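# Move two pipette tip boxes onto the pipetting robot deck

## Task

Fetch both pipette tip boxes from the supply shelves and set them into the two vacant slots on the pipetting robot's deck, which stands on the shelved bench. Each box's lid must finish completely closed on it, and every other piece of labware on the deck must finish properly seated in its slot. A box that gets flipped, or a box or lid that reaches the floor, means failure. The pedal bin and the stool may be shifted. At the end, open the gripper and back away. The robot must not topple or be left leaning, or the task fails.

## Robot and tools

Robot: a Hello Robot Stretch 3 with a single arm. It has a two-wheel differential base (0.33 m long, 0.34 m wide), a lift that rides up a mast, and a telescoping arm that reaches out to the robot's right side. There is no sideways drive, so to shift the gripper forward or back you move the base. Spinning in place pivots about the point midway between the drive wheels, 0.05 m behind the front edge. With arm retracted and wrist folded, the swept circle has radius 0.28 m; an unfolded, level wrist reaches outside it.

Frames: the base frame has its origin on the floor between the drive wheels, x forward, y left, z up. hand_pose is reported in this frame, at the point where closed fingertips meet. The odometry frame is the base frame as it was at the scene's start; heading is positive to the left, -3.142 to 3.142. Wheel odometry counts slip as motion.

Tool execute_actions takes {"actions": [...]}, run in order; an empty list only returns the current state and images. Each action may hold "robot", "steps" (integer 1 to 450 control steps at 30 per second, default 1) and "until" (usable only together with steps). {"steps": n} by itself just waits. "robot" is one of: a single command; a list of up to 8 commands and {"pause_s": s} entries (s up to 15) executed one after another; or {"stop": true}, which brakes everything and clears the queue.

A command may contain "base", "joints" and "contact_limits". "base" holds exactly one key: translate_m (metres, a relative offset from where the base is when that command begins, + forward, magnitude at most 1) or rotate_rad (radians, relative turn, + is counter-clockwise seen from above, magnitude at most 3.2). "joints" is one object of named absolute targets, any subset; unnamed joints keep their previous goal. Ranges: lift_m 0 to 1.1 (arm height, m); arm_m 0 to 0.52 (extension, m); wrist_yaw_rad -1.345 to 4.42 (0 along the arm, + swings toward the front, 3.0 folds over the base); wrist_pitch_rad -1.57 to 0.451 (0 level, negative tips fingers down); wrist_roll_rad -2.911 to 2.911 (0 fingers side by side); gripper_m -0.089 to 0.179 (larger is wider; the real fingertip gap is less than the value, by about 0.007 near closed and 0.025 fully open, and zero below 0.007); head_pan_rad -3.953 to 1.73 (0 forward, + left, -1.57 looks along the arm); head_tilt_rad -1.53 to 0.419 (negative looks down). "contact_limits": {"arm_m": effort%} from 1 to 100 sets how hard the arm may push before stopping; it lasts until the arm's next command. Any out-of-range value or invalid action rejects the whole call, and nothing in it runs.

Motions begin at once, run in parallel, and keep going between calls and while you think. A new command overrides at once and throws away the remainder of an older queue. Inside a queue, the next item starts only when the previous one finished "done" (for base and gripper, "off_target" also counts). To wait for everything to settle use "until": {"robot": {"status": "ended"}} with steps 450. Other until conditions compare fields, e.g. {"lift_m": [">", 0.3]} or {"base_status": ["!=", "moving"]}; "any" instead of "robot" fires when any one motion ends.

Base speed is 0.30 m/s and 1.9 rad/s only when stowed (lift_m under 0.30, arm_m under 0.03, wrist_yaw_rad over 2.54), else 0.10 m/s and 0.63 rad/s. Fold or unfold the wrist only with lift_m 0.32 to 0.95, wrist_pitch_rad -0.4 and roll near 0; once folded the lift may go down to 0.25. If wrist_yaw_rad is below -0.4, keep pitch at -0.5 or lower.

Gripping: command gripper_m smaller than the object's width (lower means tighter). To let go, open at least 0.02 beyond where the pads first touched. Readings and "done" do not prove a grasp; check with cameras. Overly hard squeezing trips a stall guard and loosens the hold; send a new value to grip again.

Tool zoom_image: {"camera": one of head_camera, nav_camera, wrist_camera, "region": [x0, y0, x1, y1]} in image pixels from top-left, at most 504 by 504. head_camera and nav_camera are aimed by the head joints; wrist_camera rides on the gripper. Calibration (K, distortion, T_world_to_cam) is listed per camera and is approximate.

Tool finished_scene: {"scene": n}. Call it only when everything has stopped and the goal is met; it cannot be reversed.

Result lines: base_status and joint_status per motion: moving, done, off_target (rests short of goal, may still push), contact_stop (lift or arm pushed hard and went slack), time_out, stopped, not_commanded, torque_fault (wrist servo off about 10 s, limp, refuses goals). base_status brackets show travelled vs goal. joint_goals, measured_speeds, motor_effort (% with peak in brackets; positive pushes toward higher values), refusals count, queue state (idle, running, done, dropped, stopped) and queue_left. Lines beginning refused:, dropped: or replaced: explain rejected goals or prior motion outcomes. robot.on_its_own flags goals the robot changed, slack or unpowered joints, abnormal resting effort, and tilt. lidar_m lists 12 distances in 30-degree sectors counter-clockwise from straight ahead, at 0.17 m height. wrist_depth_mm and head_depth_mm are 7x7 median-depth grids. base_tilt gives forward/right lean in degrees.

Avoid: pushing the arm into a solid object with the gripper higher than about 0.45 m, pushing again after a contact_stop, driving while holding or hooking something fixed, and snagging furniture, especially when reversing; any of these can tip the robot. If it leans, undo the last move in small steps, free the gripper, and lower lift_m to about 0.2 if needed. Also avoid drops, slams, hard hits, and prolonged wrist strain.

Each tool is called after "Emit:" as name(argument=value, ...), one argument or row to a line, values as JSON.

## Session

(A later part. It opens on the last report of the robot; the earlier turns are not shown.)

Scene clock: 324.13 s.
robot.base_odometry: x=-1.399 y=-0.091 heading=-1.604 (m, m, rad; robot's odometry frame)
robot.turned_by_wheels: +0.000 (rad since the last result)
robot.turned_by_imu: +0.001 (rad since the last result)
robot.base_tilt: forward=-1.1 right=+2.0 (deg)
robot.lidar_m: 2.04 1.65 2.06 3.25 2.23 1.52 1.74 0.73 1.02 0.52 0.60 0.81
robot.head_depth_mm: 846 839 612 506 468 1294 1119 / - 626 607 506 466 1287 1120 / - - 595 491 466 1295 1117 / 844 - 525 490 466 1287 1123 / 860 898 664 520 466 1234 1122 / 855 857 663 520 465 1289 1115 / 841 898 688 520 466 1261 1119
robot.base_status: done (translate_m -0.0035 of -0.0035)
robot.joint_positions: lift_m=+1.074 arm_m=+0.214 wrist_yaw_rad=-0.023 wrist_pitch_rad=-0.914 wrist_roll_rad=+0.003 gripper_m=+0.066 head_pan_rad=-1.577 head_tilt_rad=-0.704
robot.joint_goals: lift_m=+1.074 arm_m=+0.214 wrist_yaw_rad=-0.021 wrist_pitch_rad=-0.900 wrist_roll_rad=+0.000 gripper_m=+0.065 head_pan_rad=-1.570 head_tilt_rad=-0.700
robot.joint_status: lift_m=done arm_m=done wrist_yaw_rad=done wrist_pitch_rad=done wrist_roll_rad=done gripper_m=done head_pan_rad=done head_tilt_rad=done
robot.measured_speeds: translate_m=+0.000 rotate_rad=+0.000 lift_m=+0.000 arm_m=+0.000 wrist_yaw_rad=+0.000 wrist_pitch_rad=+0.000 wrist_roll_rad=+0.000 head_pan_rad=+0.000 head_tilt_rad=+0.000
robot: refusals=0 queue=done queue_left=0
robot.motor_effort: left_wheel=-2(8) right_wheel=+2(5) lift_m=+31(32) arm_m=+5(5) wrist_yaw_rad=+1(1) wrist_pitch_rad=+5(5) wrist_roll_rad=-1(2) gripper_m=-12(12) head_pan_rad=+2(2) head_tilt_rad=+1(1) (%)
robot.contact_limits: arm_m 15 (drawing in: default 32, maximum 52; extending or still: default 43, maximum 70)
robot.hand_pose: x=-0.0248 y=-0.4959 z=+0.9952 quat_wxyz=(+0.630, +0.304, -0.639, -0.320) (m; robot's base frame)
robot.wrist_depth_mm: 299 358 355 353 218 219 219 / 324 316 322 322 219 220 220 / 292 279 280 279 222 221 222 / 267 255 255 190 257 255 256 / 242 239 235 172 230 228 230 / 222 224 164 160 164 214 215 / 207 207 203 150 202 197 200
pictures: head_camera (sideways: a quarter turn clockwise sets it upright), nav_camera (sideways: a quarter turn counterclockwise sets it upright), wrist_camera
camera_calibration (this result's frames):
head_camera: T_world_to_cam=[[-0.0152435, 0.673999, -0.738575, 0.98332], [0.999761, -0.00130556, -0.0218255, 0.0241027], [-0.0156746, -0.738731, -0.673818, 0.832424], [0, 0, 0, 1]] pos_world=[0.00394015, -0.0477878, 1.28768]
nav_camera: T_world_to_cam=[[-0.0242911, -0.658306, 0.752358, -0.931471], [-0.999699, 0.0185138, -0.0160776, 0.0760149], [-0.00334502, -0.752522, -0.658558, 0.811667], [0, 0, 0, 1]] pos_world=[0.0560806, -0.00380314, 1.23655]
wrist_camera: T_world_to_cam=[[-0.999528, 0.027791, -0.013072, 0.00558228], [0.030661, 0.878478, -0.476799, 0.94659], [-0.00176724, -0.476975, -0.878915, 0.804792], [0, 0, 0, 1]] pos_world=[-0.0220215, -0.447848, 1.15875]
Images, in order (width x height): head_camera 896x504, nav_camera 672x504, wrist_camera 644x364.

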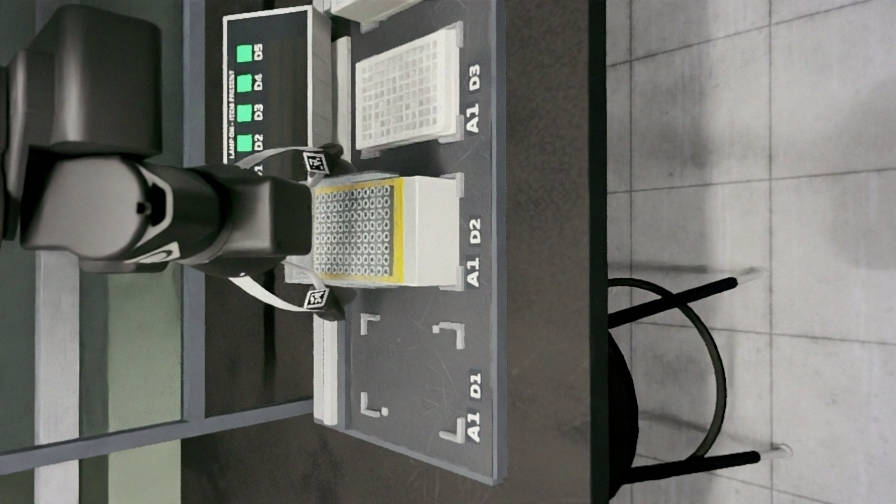

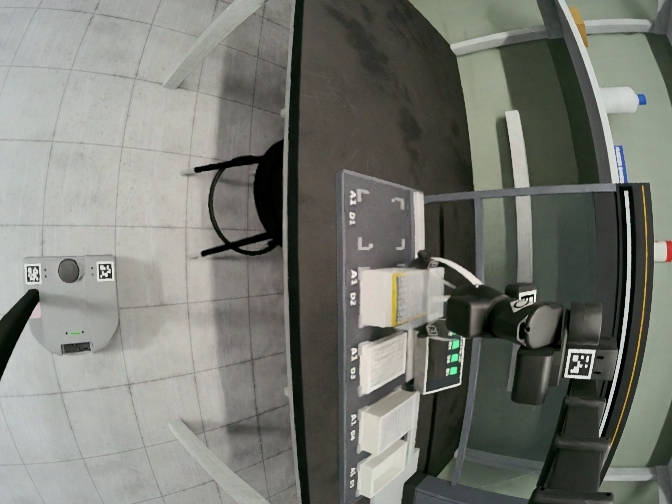

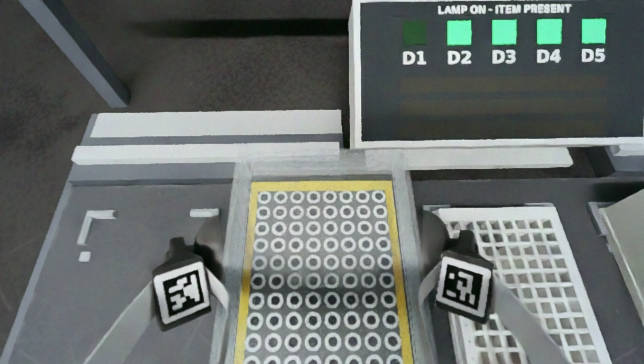

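Emit:
execute_actions(
  actions=[
    {"robot":[{"joints":{"arm_m":0.2108},"contact_limits":{"arm_m":15}},{"joints":{"lift_m":1.071}}],"steps":450,"until":{"robot":{"status":"ended"}}},
  ],
)

Emit:
zoom_image(
  camera="wrist_camera",
  region=[180, 120, 480, 364],
)

Emit:
zoom_image(
  camera="head_camera",
  region=[280, 130, 500, 330],
)

Scene clock: 332.33 s.
robot.base_odometry: x=-1.399 y=-0.091 heading=-1.604 (m, m, rad; robot's odometry frame)
robot.turned_by_wheels: +0.000 (rad since the last result)
robot.turned_by_imu: +0.000 (rad since the last result)
robot.base_tilt: forward=-1.0 right=+2.0 (deg)
robot.lidar_m: 2.04 1.65 2.06 3.24 2.24 1.52 1.73 0.73 1.01 0.52 0.60 0.81
robot.head_depth_mm: 846 819 613 507 467 1297 1129 / - 625 607 507 467 1294 1123 / - - 594 491 467 1289 1121 / 853 - 525 489 466 1292 1122 / 857 895 666 520 466 1230 1123 / 857 849 665 522 466 1294 1127 / 834 898 684 522 465 1262 1118
robot.base_status: done (translate_m -0.0035 of -0.0035)
robot.joint_positions: lift_m=+1.071 arm_m=+0.211 wrist_yaw_rad=-0.023 wrist_pitch_rad=-0.914 wrist_roll_rad=+0.003 gripper_m=+0.066 head_pan_rad=-1.577 head_tilt_rad=-0.704
robot.joint_goals: lift_m=+1.071 arm_m=+0.211 wrist_yaw_rad=-0.021 wrist_pitch_rad=-0.900 wrist_roll_rad=+0.000 gripper_m=+0.065 head_pan_rad=-1.570 head_tilt_rad=-0.700
robot.joint_status: lift_m=done arm_m=done wrist_yaw_rad=done wrist_pitch_rad=done wrist_roll_rad=done gripper_m=done head_pan_rad=done head_tilt_rad=done
robot.measured_speeds: translate_m=+0.000 rotate_rad=+0.000 lift_m=+0.000 arm_m=+0.000 wrist_yaw_rad=+0.000 wrist_pitch_rad=+0.000 wrist_roll_rad=+0.000 head_pan_rad=+0.000 head_tilt_rad=+0.000
robot: refusals=0 queue=done queue_left=0
robot.motor_effort: left_wheel=-2(3) right_wheel=+2(3) lift_m=+30(31) arm_m=-5(7) wrist_yaw_rad=+1(1) wrist_pitch_rad=+5(5) wrist_roll_rad=-2(2) gripper_m=-12(12) head_pan_rad=+3(3) head_tilt_rad=+2(1) (%)
robot.contact_limits: arm_m 15 (drawing in: default 32, maximum 52; extending or still: default 43, maximum 70)
robot.hand_pose: x=-0.0248 y=-0.4933 z=+0.9923 quat_wxyz=(+0.630, +0.304, -0.639, -0.320) (m; robot's base frame)
robot.wrist_depth_mm: 337 352 352 352 216 217 217 / 320 311 319 316 218 218 219 / 290 278 276 268 219 219 221 / 259 251 252 187 254 252 251 / 236 236 232 168 224 220 228 / 220 220 161 157 161 208 214 / 205 204 200 147 199 193 197
pictures: head_camera (sideways: a quarter turn clockwise sets it upright), nav_camera (sideways: a quarter turn counterclockwise sets it upright), wrist_camera
camera_calibration (this result's frames):
head_camera: T_world_to_cam=[[-0.0152434, 0.673999, -0.738575, 0.98332], [0.999761, -0.00130567, -0.0218255, 0.0241027], [-0.0156747, -0.738731, -0.673818, 0.832424], [0, 0, 0, 1]] pos_world=[0.00394014, -0.0477878, 1.28768]
nav_camera: T_world_to_cam=[[-0.0242912, -0.658307, 0.752358, -0.931471], [-0.999699, 0.0185139, -0.0160776, 0.0760148], [-0.00334511, -0.752522, -0.658558, 0.811667], [0, 0, 0, 1]] pos_world=[0.0560806, -0.00380312, 1.23655]
wrist_camera: T_world_to_cam=[[-0.99953, 0.0277234, -0.0130721, 0.00544868], [0.0306016, 0.87848, -0.476799, 0.942938], [-0.00173494, -0.476975, -0.878915, 0.803377], [0, 0, 0, 1]] pos_world=[-0.0220155, -0.445312, 1.15576]
Images, in order (width x height): head_camera 896x504, nav_camera 672x504, wrist_camera 644x364.

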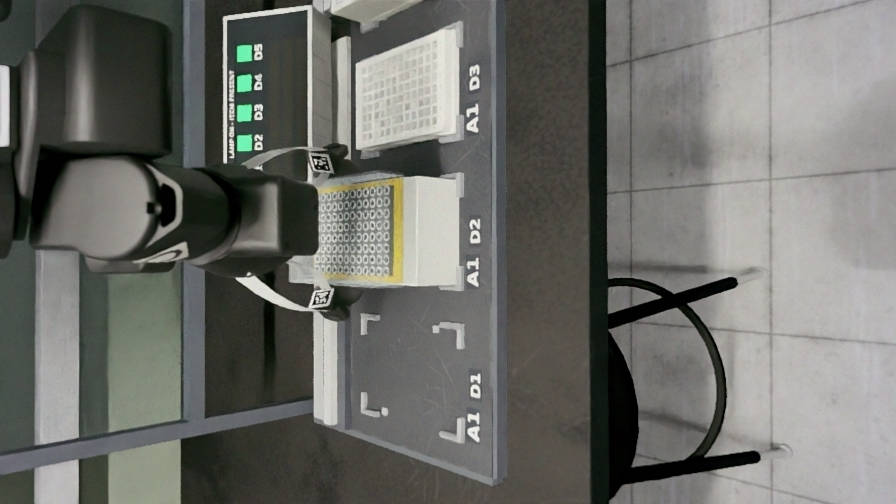

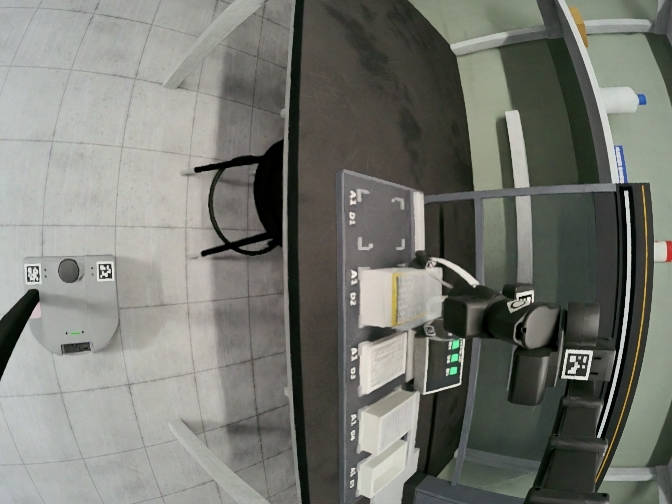

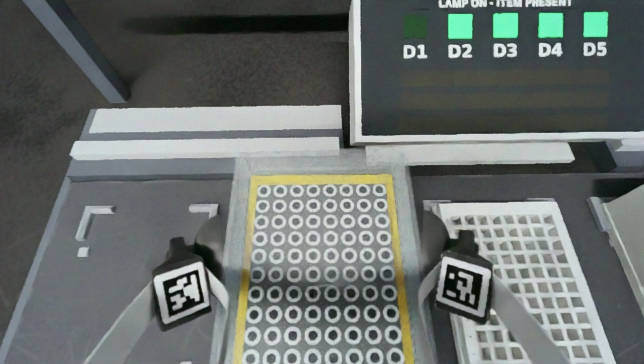

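Region (180, 120, 480, 364) of wrist_camera's 644x364 image, scaled by 1.680; it fills the top 410 rows of this view, and the rest is white.

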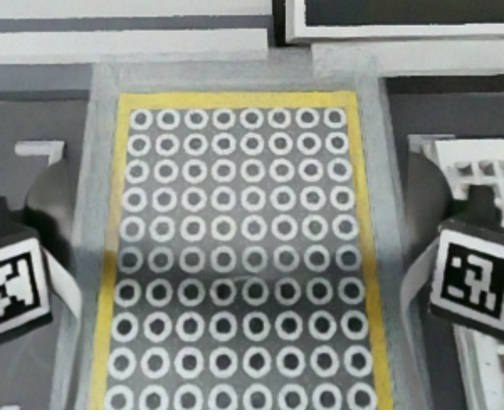

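Region (280, 130, 500, 330) of head_camera's 896x504 image, scaled by 2.291, with more detail than that image has; it fills the top 458 rows of this view, and the rest is white.

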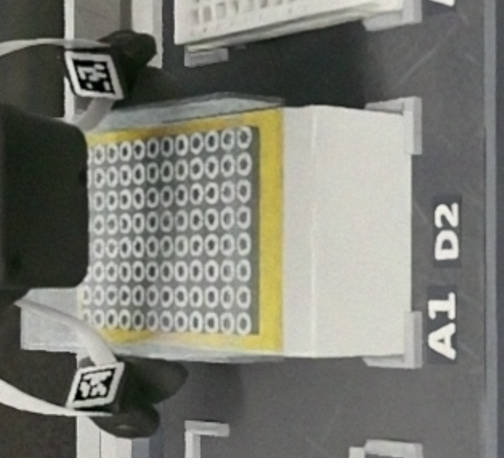

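Emit:
execute_actions(
  actions=[
    {"robot":[{"base":{"translate_m":0.0007}},{"joints":{"lift_m":1.064}}],"steps":450,"until":{"robot":{"status":"ended"}}},
  ],
)

Emit:
zoom_image(
  camera="wrist_camera",
  region=[180, 120, 480, 364],
)

Emit:
zoom_image(
  camera="head_camera",
  region=[280, 130, 500, 330],
)

Scene clock: 339.17 s.
robot.base_odometry: x=-1.399 y=-0.092 heading=-1.604 (m, m, rad; robot's odometry frame)
robot.turned_by_wheels: +0.000 (rad since the last result)
robot.turned_by_imu: +0.001 (rad since the last result)
robot.base_tilt: forward=-1.1 right=+2.0 (deg)
robot.lidar_m: 2.04 1.65 2.06 3.26 2.23 1.52 1.74 0.73 1.01 0.52 0.59 0.81
robot.head_depth_mm: 848 627 615 508 467 1287 1122 / - 623 606 506 467 1289 1127 / - - 595 491 466 1286 1125 / 844 - 527 489 466 1293 1123 / 861 898 667 520 466 1229 1123 / 859 849 665 520 465 1285 1119 / 836 901 684 520 466 1258 1128
robot.base_status: done (translate_m +0.0007 of +0.0007)
robot.joint_positions: lift_m=+1.064 arm_m=+0.211 wrist_yaw_rad=-0.023 wrist_pitch_rad=-0.912 wrist_roll_rad=+0.003 gripper_m=+0.066 head_pan_rad=-1.577 head_tilt_rad=-0.704
robot.joint_goals: lift_m=+1.064 arm_m=+0.211 wrist_yaw_rad=-0.021 wrist_pitch_rad=-0.900 wrist_roll_rad=+0.000 gripper_m=+0.065 head_pan_rad=-1.570 head_tilt_rad=-0.700
robot.joint_status: lift_m=done arm_m=done wrist_yaw_rad=done wrist_pitch_rad=done wrist_roll_rad=done gripper_m=done head_pan_rad=done head_tilt_rad=done
robot.measured_speeds: translate_m=+0.000 rotate_rad=+0.000 lift_m=+0.000 arm_m=+0.000 wrist_yaw_rad=+0.000 wrist_pitch_rad=+0.000 wrist_roll_rad=+0.000 head_pan_rad=+0.000 head_tilt_rad=+0.000
robot: refusals=0 queue=done queue_left=0
robot.motor_effort: left_wheel=-2(3) right_wheel=+3(8) lift_m=+30(31) arm_m=-5(6) wrist_yaw_rad=+2(1) wrist_pitch_rad=+3(4) wrist_roll_rad=-2(2) gripper_m=-12(12) head_pan_rad=+3(2) head_tilt_rad=+2(2) (%)
robot.contact_limits: arm_m 15 (drawing in: default 32, maximum 52; extending or still: default 43, maximum 70)
robot.hand_pose: x=-0.0247 y=-0.4939 z=+0.9857 quat_wxyz=(+0.630, +0.304, -0.639, -0.319) (m; robot's base frame)
robot.wrist_depth_mm: 327 345 343 343 210 212 212 / 310 303 310 308 213 213 213 / 284 261 261 262 213 215 216 / 247 245 242 175 242 246 244 / 228 229 223 162 167 220 221 / 213 214 154 151 154 204 207 / 198 199 193 140 145 189 189
pictures: head_camera (sideways: a quarter turn clockwise sets it upright), nav_camera (sideways: a quarter turn counterclockwise sets it upright), wrist_camera
camera_calibration (this result's frames):
head_camera: T_world_to_cam=[[-0.0152435, 0.673999, -0.738575, 0.98332], [0.999761, -0.00130555, -0.0218255, 0.0241027], [-0.0156746, -0.738731, -0.673818, 0.832424], [0, 0, 0, 1]] pos_world=[0.00394015, -0.0477878, 1.28768]
nav_camera: T_world_to_cam=[[-0.0242911, -0.658306, 0.752358, -0.931471], [-0.999699, 0.0185138, -0.0160776, 0.0760149], [-0.00334502, -0.752522, -0.658558, 0.811667], [0, 0, 0, 1]] pos_world=[0.0560806, -0.00380313, 1.23655]
wrist_camera: T_world_to_cam=[[-0.999539, 0.0273996, -0.0130685, 0.00523727], [0.0303105, 0.87709, -0.479369, 0.942165], [-0.00167222, -0.479544, -0.877516, 0.794646], [0, 0, 0, 1]] pos_world=[-0.0219938, -0.445439, 1.14903]
Images, in order (width x height): head_camera 896x504, nav_camera 672x504, wrist_camera 644x364.

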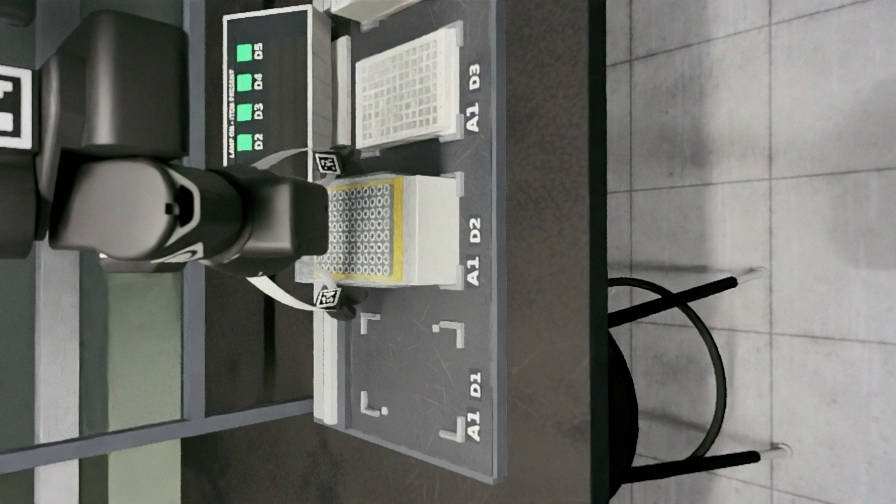

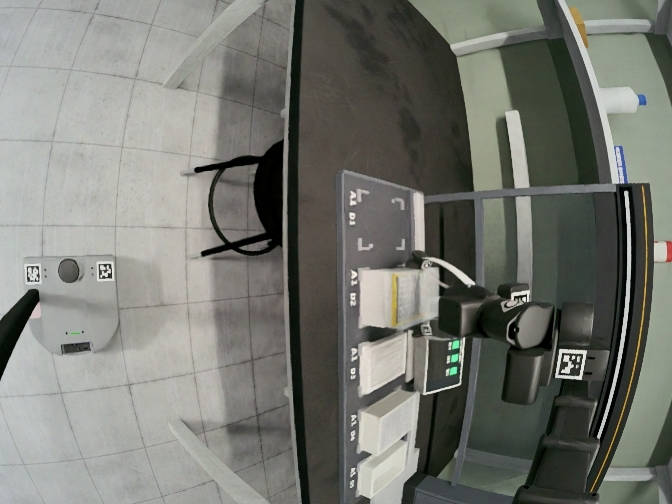

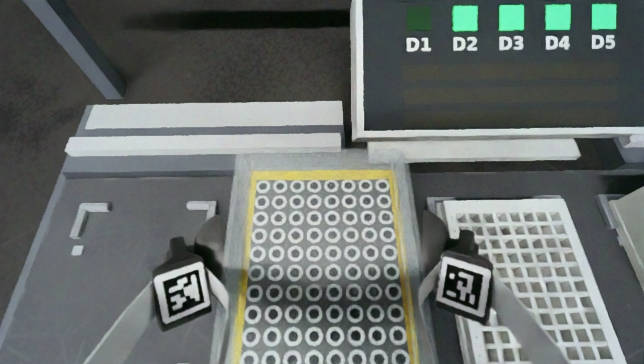

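Region (180, 120, 480, 364) of wrist_camera's 644x364 image, scaled by 1.680; it fills the top 410 rows of this view, and the rest is white.

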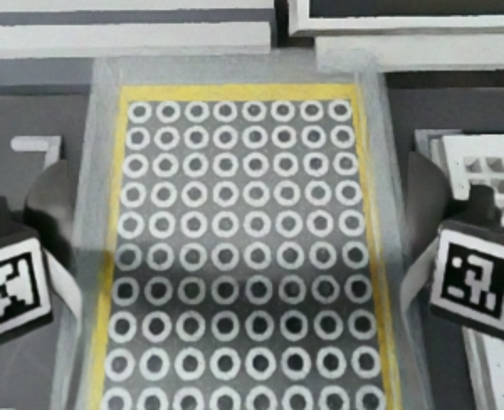

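Region (280, 130, 500, 330) of head_camera's 896x504 image, scaled by 2.291, with more detail than that image has; it fills the top 458 rows of this view, and the rest is white.

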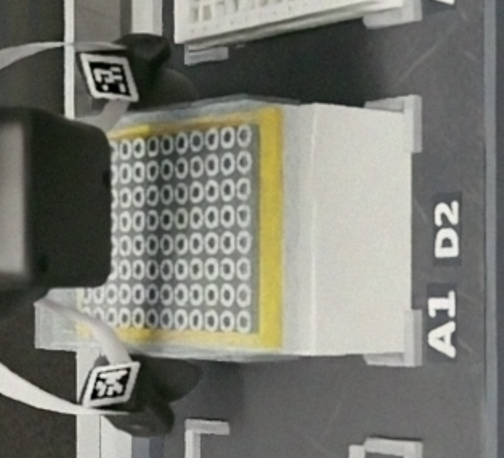

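Emit:
execute_actions(
  actions=[
    {"robot":[{"joints":{"arm_m":0.213},"contact_limits":{"arm_m":15}},{"joints":{"lift_m":1.059}}],"steps":450,"until":{"robot":{"status":"ended"}}},
  ],
)

Emit:
zoom_image(
  camera="wrist_camera",
  region=[180, 120, 480, 364],
)

Emit:
zoom_image(
  camera="head_camera",
  region=[280, 130, 500, 330],
)

Scene clock: 345.10 s.
robot.base_odometry: x=-1.399 y=-0.092 heading=-1.604 (m, m, rad; robot's odometry frame)
robot.turned_by_wheels: +0.000 (rad since the last result)
robot.turned_by_imu: +0.001 (rad since the last result)
robot.base_tilt: forward=-1.0 right=+2.0 (deg)
robot.lidar_m: 2.04 1.65 2.06 3.25 2.23 1.52 1.74 0.73 1.02 0.52 0.60 0.81
robot.head_depth_mm: 847 818 614 507 467 1292 1124 / - 626 608 507 468 1302 1118 / - - 593 492 467 1283 1125 / 859 - 516 490 466 1291 1128 / 859 899 665 520 465 1236 1121 / 857 854 665 520 466 1287 1123 / 835 896 689 521 465 1263 1117
robot.base_status: done (translate_m +0.0007 of +0.0007)
robot.joint_positions: lift_m=+1.059 arm_m=+0.213 wrist_yaw_rad=-0.023 wrist_pitch_rad=-0.914 wrist_roll_rad=+0.003 gripper_m=+0.066 head_pan_rad=-1.577 head_tilt_rad=-0.704
robot.joint_goals: lift_m=+1.059 arm_m=+0.213 wrist_yaw_rad=-0.021 wrist_pitch_rad=-0.900 wrist_roll_rad=+0.000 gripper_m=+0.065 head_pan_rad=-1.570 head_tilt_rad=-0.700
robot.joint_status: lift_m=done arm_m=done wrist_yaw_rad=done wrist_pitch_rad=done wrist_roll_rad=done gripper_m=done head_pan_rad=done head_tilt_rad=done
robot.measured_speeds: translate_m=+0.000 rotate_rad=+0.000 lift_m=+0.000 arm_m=+0.000 wrist_yaw_rad=+0.000 wrist_pitch_rad=+0.000 wrist_roll_rad=+0.000 head_pan_rad=+0.000 head_tilt_rad=+0.000
robot: refusals=0 queue=done queue_left=0
robot.motor_effort: left_wheel=-2(2) right_wheel=+3(3) lift_m=+30(29) arm_m=+5(5) wrist_yaw_rad=+1(1) wrist_pitch_rad=+5(5) wrist_roll_rad=-1(2) gripper_m=-12(12) head_pan_rad=+3(2) head_tilt_rad=+3(2) (%)
robot.contact_limits: arm_m 15 (drawing in: default 32, maximum 52; extending or still: default 43, maximum 70)
robot.hand_pose: x=-0.0247 y=-0.4950 z=+0.9804 quat_wxyz=(+0.630, +0.304, -0.639, -0.320) (m; robot's base frame)
robot.wrist_depth_mm: 320 333 333 334 206 206 207 / 300 296 303 302 208 208 208 / 272 255 255 254 210 210 211 / 243 241 236 169 236 239 241 / 223 223 163 156 161 211 216 / 208 209 149 146 148 195 199 / 194 195 140 136 140 184 184
pictures: head_camera (sideways: a quarter turn clockwise sets it upright), nav_camera (sideways: a quarter turn counterclockwise sets it upright), wrist_camera
camera_calibration (this result's frames):
head_camera: T_world_to_cam=[[-0.0152435, 0.673999, -0.738575, 0.98332], [0.999761, -0.00130555, -0.0218255, 0.0241027], [-0.0156746, -0.738731, -0.673818, 0.832424], [0, 0, 0, 1]] pos_world=[0.00394015, -0.0477878, 1.28768]
nav_camera: T_world_to_cam=[[-0.0242911, -0.658306, 0.752358, -0.931471], [-0.999699, 0.0185138, -0.0160776, 0.0760149], [-0.00334502, -0.752522, -0.658558, 0.811667], [0, 0, 0, 1]] pos_world=[0.0560806, -0.00380313, 1.23655]
wrist_camera: T_world_to_cam=[[-0.999539, 0.0274243, -0.0130574, 0.0052097], [0.0303304, 0.87811, -0.477497, 0.939242], [-0.00162919, -0.477672, -0.878537, 0.791413], [0, 0, 0, 1]] pos_world=[-0.021991, -0.446865, 1.14384]
Images, in order (width x height): head_camera 896x504, nav_camera 672x504, wrist_camera 644x364.

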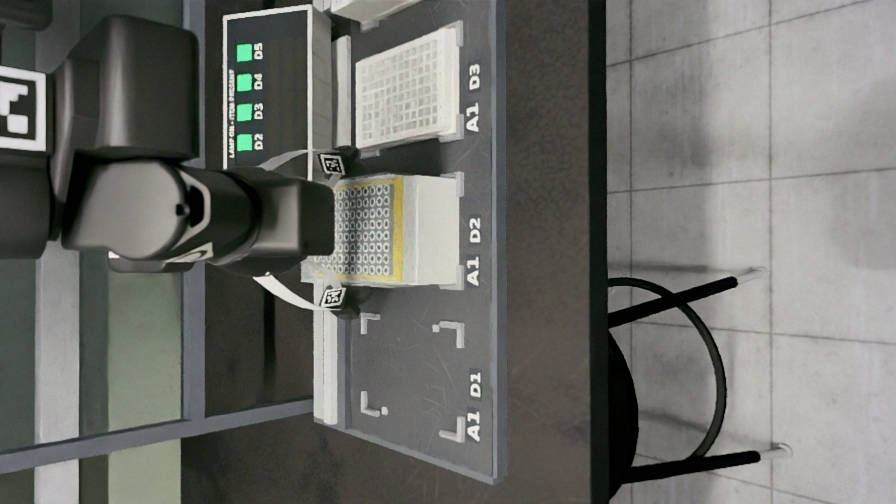

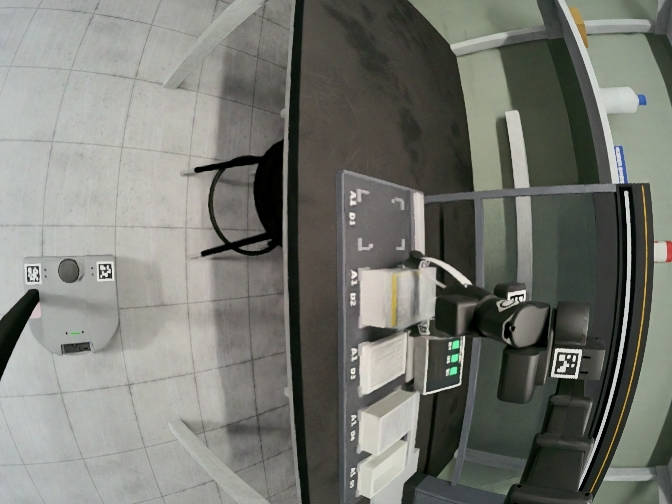

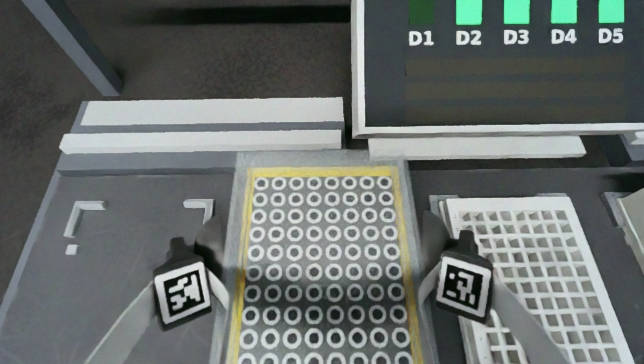

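Region (180, 120, 480, 364) of wrist_camera's 644x364 image, scaled by 1.680; it fills the top 410 rows of this view, and the rest is white.

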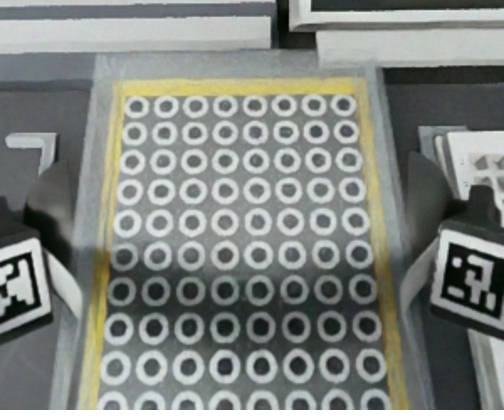

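Region (280, 130, 500, 330) of head_camera's 896x504 image, scaled by 2.291, with more detail than that image has; it fills the top 458 rows of this view, and the rest is white.

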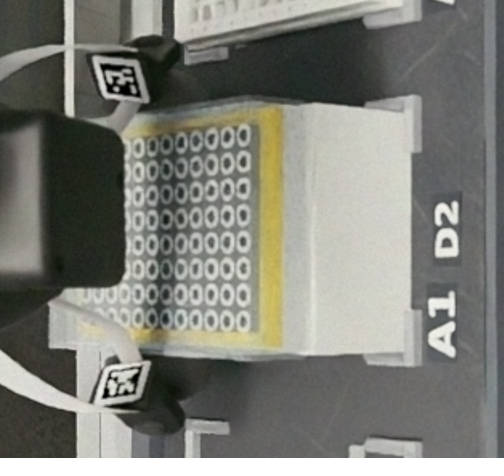

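The far wall slipped over. Lower a bit more, release, lift and inspect.

Emit:
execute_actions(
  actions=[
    {"robot":{"joints":{"lift_m":1.056}},"steps":60,"until":{"robot":{"status":"ended"}}},
    {"robot":[{"joints":{"gripper_m":0.11}},{"joints":{"lift_m":1.1}},{"joints":{"arm_m":0.1}}],"steps":300,"until":{"robot":{"status":"ended"}}},
  ],
)

Emit:
zoom_image(
  camera="wrist_camera",
  region=[150, 0, 500, 300],
)

Scene clock: 352.67 s.
robot.base_odometry: x=-1.399 y=-0.092 heading=-1.604 (m, m, rad; robot's odometry frame)
robot.turned_by_wheels: +0.000 (rad since the last result)
robot.turned_by_imu: +0.001 (rad since the last result)
robot.base_tilt: forward=-1.1 right=+2.0 (deg)
robot.lidar_m: 2.04 1.65 2.06 3.25 2.23 1.52 1.74 0.73 1.01 0.52 0.60 0.81
robot.head_depth_mm: - 626 614 507 466 1286 1119 / - 624 609 506 467 1300 1118 / - - - 490 467 1290 1122 / 843 899 - 490 468 1290 1123 / 862 894 714 505 465 1232 1118 / 853 857 665 520 466 1287 1119 / 834 896 686 521 465 1263 1117
robot.base_status: done (translate_m +0.0007 of +0.0007)
robot.joint_positions: lift_m=+1.099 arm_m=+0.100 wrist_yaw_rad=-0.022 wrist_pitch_rad=-0.914 wrist_roll_rad=+0.003 gripper_m=+0.110 head_pan_rad=-1.577 head_tilt_rad=-0.704
robot.joint_goals: lift_m=+1.100 arm_m=+0.100 wrist_yaw_rad=-0.021 wrist_pitch_rad=-0.900 wrist_roll_rad=+0.000 gripper_m=+0.110 head_pan_rad=-1.570 head_tilt_rad=-0.700
robot.joint_status: lift_m=done arm_m=done wrist_yaw_rad=done wrist_pitch_rad=done wrist_roll_rad=done gripper_m=done head_pan_rad=done head_tilt_rad=done
robot.measured_speeds: translate_m=+0.000 rotate_rad=+0.000 lift_m=+0.000 arm_m=+0.000 wrist_yaw_rad=+0.000 wrist_pitch_rad=+0.000 wrist_roll_rad=+0.000 head_pan_rad=+0.000 head_tilt_rad=+0.000
robot: refusals=0 queue=done queue_left=0
robot.motor_effort: left_wheel=-2(2) right_wheel=+3(4) lift_m=+45(48) arm_m=-6(6) wrist_yaw_rad=+0(1) wrist_pitch_rad=+5(4) wrist_roll_rad=-2(2) gripper_m=+0(85) head_pan_rad=+4(3) head_tilt_rad=+2(1) (%)
robot.hand_pose: x=-0.0246 y=-0.3827 z=+1.0198 quat_wxyz=(+0.630, +0.305, -0.639, -0.320) (m; robot's base frame)
robot.wrist_depth_mm: 396 383 392 385 293 294 389 / 355 330 327 254 329 333 325 / 326 308 310 232 297 297 262 / 298 284 283 212 276 274 246 / 274 263 263 236 257 256 256 / 250 250 248 248 249 250 248 / 240 238 241 241 241 237 240
pictures: head_camera (sideways: a quarter turn clockwise sets it upright), nav_camera (sideways: a quarter turn counterclockwise sets it upright), wrist_camera
camera_calibration (this result's frames):
head_camera: T_world_to_cam=[[-0.0152436, 0.673997, -0.738576, 0.983322], [0.999761, -0.00130536, -0.0218255, 0.0241027], [-0.0156744, -0.738733, -0.673816, 0.832422], [0, 0, 0, 1]] pos_world=[0.00394016, -0.0477878, 1.28768]
nav_camera: T_world_to_cam=[[-0.0242909, -0.658305, 0.752359, -0.931473], [-0.999699, 0.0185135, -0.0160776, 0.0760149], [-0.00334485, -0.752524, -0.658557, 0.811665], [0, 0, 0, 1]] pos_world=[0.0560806, -0.00380324, 1.23655]
wrist_camera: T_world_to_cam=[[-0.999561, 0.0265964, -0.0130591, 0.00244322], [0.0296039, 0.878135, -0.477496, 0.859449], [-0.00123209, -0.477673, -0.878537, 0.879735], [0, 0, 0, 1]] pos_world=[-0.021917, -0.334552, 1.18329]
Images, in order (width x height): head_camera 896x504, nav_camera 672x504, wrist_camera 644x364.

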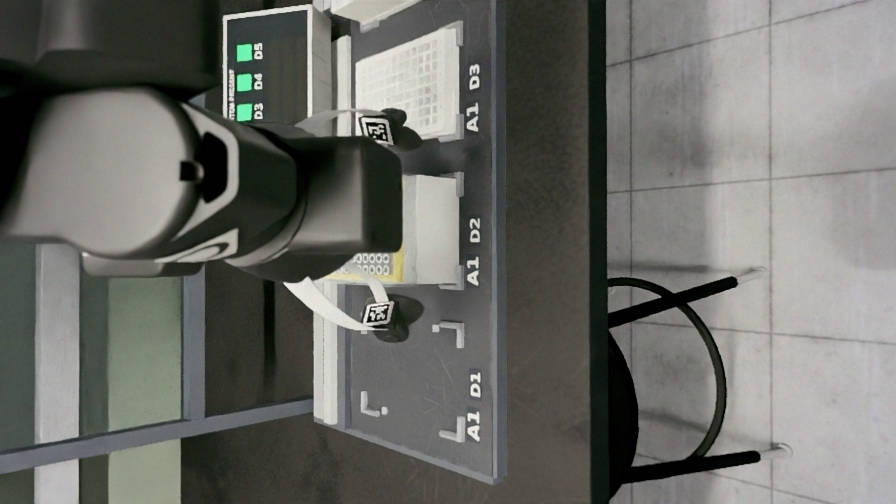

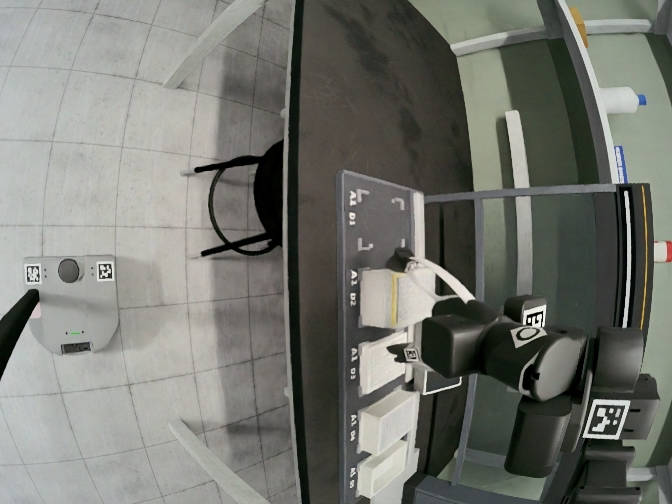

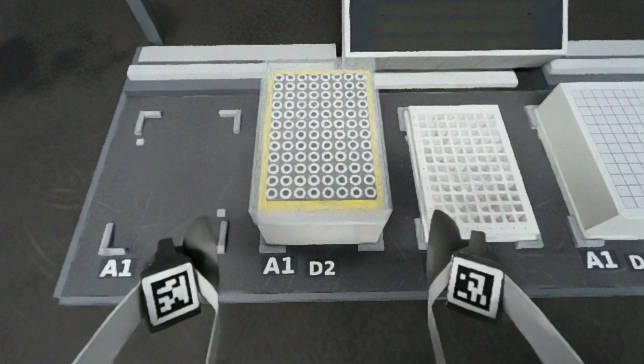

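Region (150, 0, 500, 300) of wrist_camera's 644x364 image, scaled by 1.440; it fills the top 432 rows of this view, and the rest is white.

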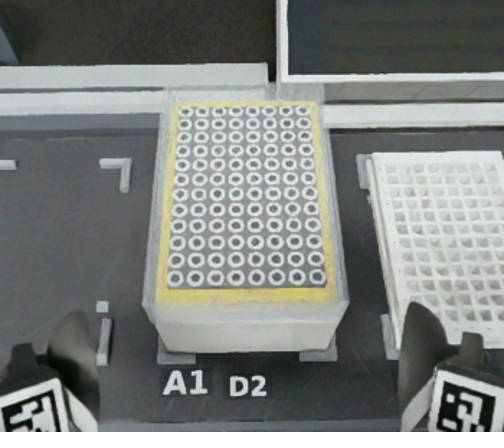

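Emit:
execute_actions(
  actions=[
    {"robot":[{"joints":{"arm_m":0.0}},{"base":{"rotate_rad":-1.0353},"joints":{"wrist_yaw_rad":0.9,"gripper_m":0.16}},{"base":{"translate_m":-1.0},"joints":{"lift_m":0.70,"head_tilt_rad":-0.8}},{"base":{"translate_m":-0.853}},{"base":{"rotate_rad":-0.5023}},{"joints":{"wrist_yaw_rad":-0.05}},{"joints":{"arm_m":0.2},"contact_limits":{"arm_m":15}}],"steps":450,"until":{"robot":{"status":"ended"}}},
    {"steps":450,"until":{"robot":{"status":"ended"}}},
  ],
)

Scene clock: 392.20 s.
robot.base_odometry: x=+0.225 y=+0.800 heading=-3.141 (m, m, rad; robot's odometry frame)
robot.turned_by_wheels: -1.537 (rad since the last result)
robot.turned_by_imu: -1.548 (rad since the last result)
robot.base_tilt: forward=-0.9 right=+2.0 (deg)
robot.lidar_m: 1.94 2.58 2.46 2.39 2.28 1.70 1.68 1.04 0.34 0.53 0.65 0.70
robot.head_depth_mm: 543 542 477 389 545 903 - / 606 611 461 389 805 - 1047 / 604 613 477 388 867 - 1070 / 604 613 477 389 825 943 1064 / 604 610 475 389 840 752 1069 / 604 610 460 388 838 739 1071 / 605 609 475 388 837 741 1072
robot.base_status: done (rotate_rad -0.5021 of -0.5023)
robot.joint_positions: lift_m=+0.700 arm_m=+0.079 wrist_yaw_rad=-0.049 wrist_pitch_rad=-0.914 wrist_roll_rad=+0.003 gripper_m=+0.160 head_pan_rad=-1.577 head_tilt_rad=-0.790
robot.joint_goals: lift_m=+0.700 arm_m=+0.200 wrist_yaw_rad=-0.050 wrist_pitch_rad=-0.900 wrist_roll_rad=+0.000 gripper_m=+0.160 head_pan_rad=-1.570 head_tilt_rad=-0.800
robot.joint_status: lift_m=done arm_m=moving wrist_yaw_rad=done wrist_pitch_rad=done wrist_roll_rad=done gripper_m=done head_pan_rad=done head_tilt_rad=done
robot.measured_speeds: translate_m=+0.000 rotate_rad=+0.000 lift_m=+0.000 arm_m=+0.140 wrist_yaw_rad=+0.000 wrist_pitch_rad=+0.000 wrist_roll_rad=+0.000 head_pan_rad=+0.000 head_tilt_rad=+0.000
robot: refusals=0 queue=running queue_left=0
robot.motor_effort: left_wheel=+5(9) right_wheel=-5(9) lift_m=+31(46) arm_m=+5(9) wrist_yaw_rad=-1(2) wrist_pitch_rad=+4(4) wrist_roll_rad=-1(2) gripper_m=+0(88) head_pan_rad=+3(2) head_tilt_rad=-3(11) (%)
robot.contact_limits: arm_m 15 (drawing in: default 32, maximum 52; extending or still: default 43, maximum 70)
robot.hand_pose: x=-0.0283 y=-0.3614 z=+0.6214 quat_wxyz=(+0.626, +0.296, -0.643, -0.328) (m; robot's base frame)
robot.wrist_depth_mm: 369 367 364 273 365 285 194 / 332 332 331 257 332 288 196 / 302 302 302 295 301 292 198 / 279 280 277 279 279 273 198 / 257 262 258 257 257 257 199 / 240 239 240 240 238 239 192 / - 223 225 224 225 224 214
pictures: head_camera (sideways: a quarter turn clockwise sets it upright), nav_camera (sideways: a quarter turn counterclockwise sets it upright), wrist_camera
camera_calibration (this result's frames):
head_camera: T_world_to_cam=[[-0.01489, 0.734627, -0.678308, 0.904778], [0.999772, 0.000543902, -0.0213577, 0.0234912], [-0.015321, -0.678471, -0.734467, 0.911302], [0, 0, 0, 1]] pos_world=[0.00394837, -0.0463948, 1.28354]
nav_camera: T_world_to_cam=[[-0.0246518, -0.720168, 0.693361, -0.854582], [-0.999692, 0.0198392, -0.0149368, 0.074528], [-0.0029987, -0.693516, -0.720435, 0.892145], [0, 0, 0, 1]] pos_world=[0.0561133, 0.00179583, 1.23638]
wrist_camera: T_world_to_cam=[[-0.99847, 0.0537267, -0.0130479, 0.00277197], [0.0534303, 0.876992, -0.477524, 0.650886], [-0.0142129, -0.477491, -0.878522, 0.539535], [0, 0, 0, 1]] pos_world=[-0.0243409, -0.313348, 0.784843]
Images, in order (width x height): head_camera 896x504, nav_camera 672x504, wrist_camera 644x364.

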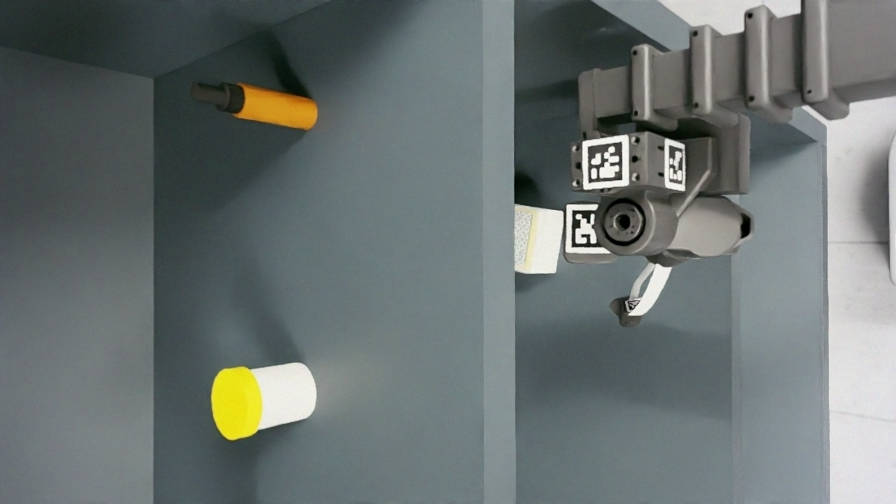

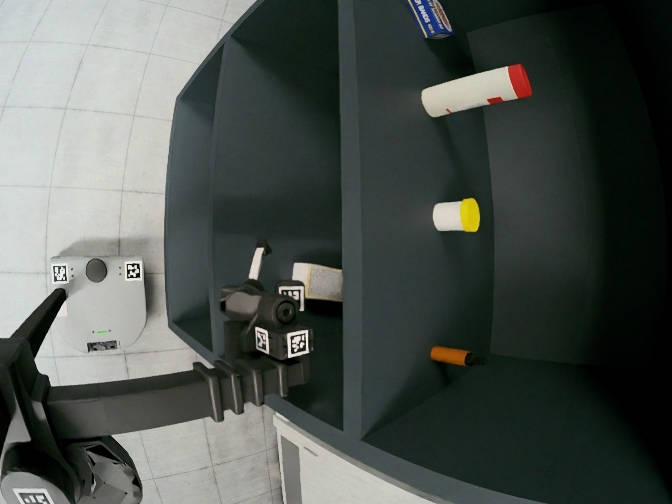

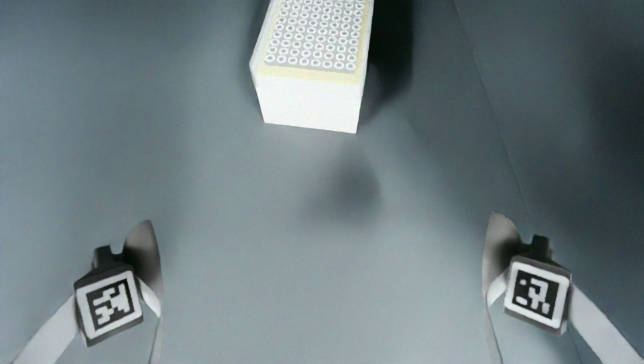

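Emit:
execute_actions(
  actions=[],
)

Scene clock: 408.47 s.
robot.base_odometry: x=+0.225 y=+0.800 heading=-3.141 (m, m, rad; robot's odometry frame)
robot.turned_by_wheels: +0.000 (rad since the last result)
robot.turned_by_imu: +0.000 (rad since the last result)
robot.base_tilt: forward=-0.9 right=+1.9 (deg)
robot.lidar_m: 1.94 2.57 2.46 2.39 2.29 1.70 1.69 1.04 0.34 0.53 0.65 0.71
robot.head_depth_mm: 541 542 477 390 544 1180 - / 606 613 462 389 - 764 1050 / 604 612 476 389 809 759 1069 / 606 610 475 389 804 758 1065 / 605 610 475 389 838 757 1064 / 605 611 459 389 840 742 1069 / 605 610 475 388 838 745 1070
robot.base_status: done (rotate_rad -0.5021 of -0.5023)
robot.joint_positions: lift_m=+0.700 arm_m=+0.200 wrist_yaw_rad=-0.049 wrist_pitch_rad=-0.914 wrist_roll_rad=+0.003 gripper_m=+0.160 head_pan_rad=-1.577 head_tilt_rad=-0.790
robot.joint_goals: lift_m=+0.700 arm_m=+0.200 wrist_yaw_rad=-0.050 wrist_pitch_rad=-0.900 wrist_roll_rad=+0.000 gripper_m=+0.160 head_pan_rad=-1.570 head_tilt_rad=-0.800
robot.joint_status: lift_m=done arm_m=done wrist_yaw_rad=done wrist_pitch_rad=done wrist_roll_rad=done gripper_m=done head_pan_rad=done head_tilt_rad=done
robot.measured_speeds: translate_m=+0.000 rotate_rad=+0.000 lift_m=+0.000 arm_m=+0.000 wrist_yaw_rad=+0.000 wrist_pitch_rad=+0.000 wrist_roll_rad=+0.000 head_pan_rad=+0.000 head_tilt_rad=+0.000
robot: refusals=0 queue=done queue_left=0
robot.motor_effort: left_wheel=+5(4) right_wheel=-5(4) lift_m=+30(30) arm_m=+5(5) wrist_yaw_rad=-1(1) wrist_pitch_rad=+5(4) wrist_roll_rad=-2(2) gripper_m=+0(0) head_pan_rad=+2(4) head_tilt_rad=-4(3) (%)
robot.contact_limits: arm_m 15 (drawing in: default 32, maximum 52; extending or still: default 43, maximum 70)
robot.hand_pose: x=-0.0284 y=-0.4819 z=+0.6214 quat_wxyz=(+0.626, +0.296, -0.643, -0.328) (m; robot's base frame)
robot.wrist_depth_mm: 316 322 326 331 336 285 195 / 333 333 330 251 332 292 196 / 301 303 301 224 296 292 198 / 278 278 278 207 277 272 200 / 257 261 254 205 258 256 201 / 240 241 239 239 240 239 193 / - 223 223 225 224 223 214
pictures: head_camera (sideways: a quarter turn clockwise sets it upright), nav_camera (sideways: a quarter turn counterclockwise sets it upright), wrist_camera
camera_calibration (this result's frames):
head_camera: T_world_to_cam=[[-0.0148898, 0.734642, -0.678292, 0.904757], [0.999772, 0.000544141, -0.0213575, 0.023491], [-0.015321, -0.678455, -0.734482, 0.911322], [0, 0, 0, 1]] pos_world=[0.00394836, -0.0463944, 1.28354]
nav_camera: T_world_to_cam=[[-0.024652, -0.720184, 0.693345, -0.854561], [-0.999692, 0.0198398, -0.0149365, 0.0745276], [-0.00299877, -0.6935, -0.720451, 0.892165], [0, 0, 0, 1]] pos_world=[0.0561133, 0.00179728, 1.23638]
wrist_camera: T_world_to_cam=[[-0.998458, 0.0539564, -0.0130492, 0.00932633], [0.0536327, 0.876979, -0.477527, 0.756562], [-0.0143218, -0.477491, -0.87852, 0.481995], [0, 0, 0, 1]] pos_world=[-0.0243615, -0.433844, 0.784843]
Images, in order (width x height): head_camera 896x504, nav_camera 672x504, wrist_camera 644x364.

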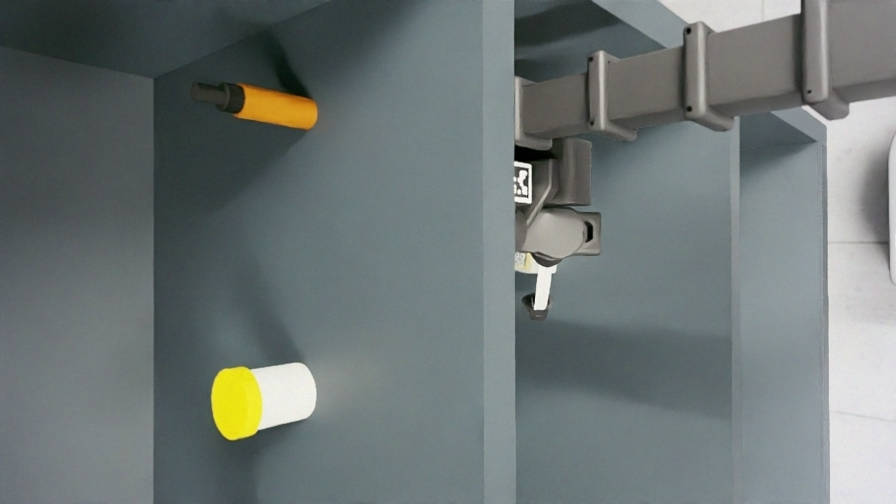

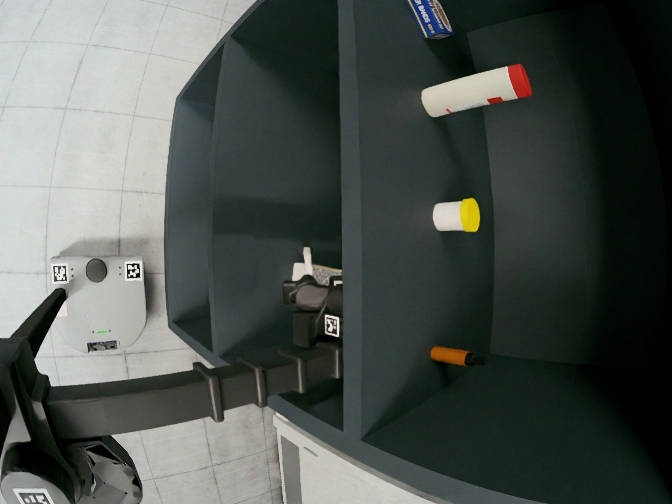

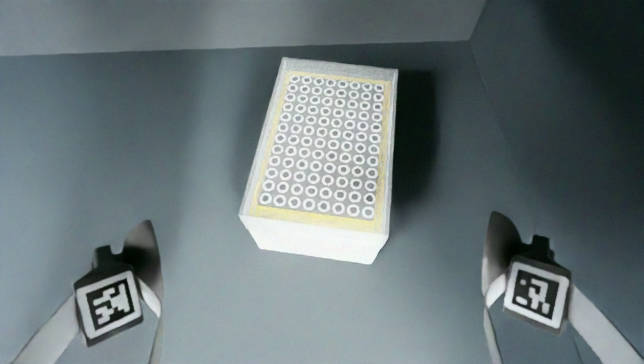

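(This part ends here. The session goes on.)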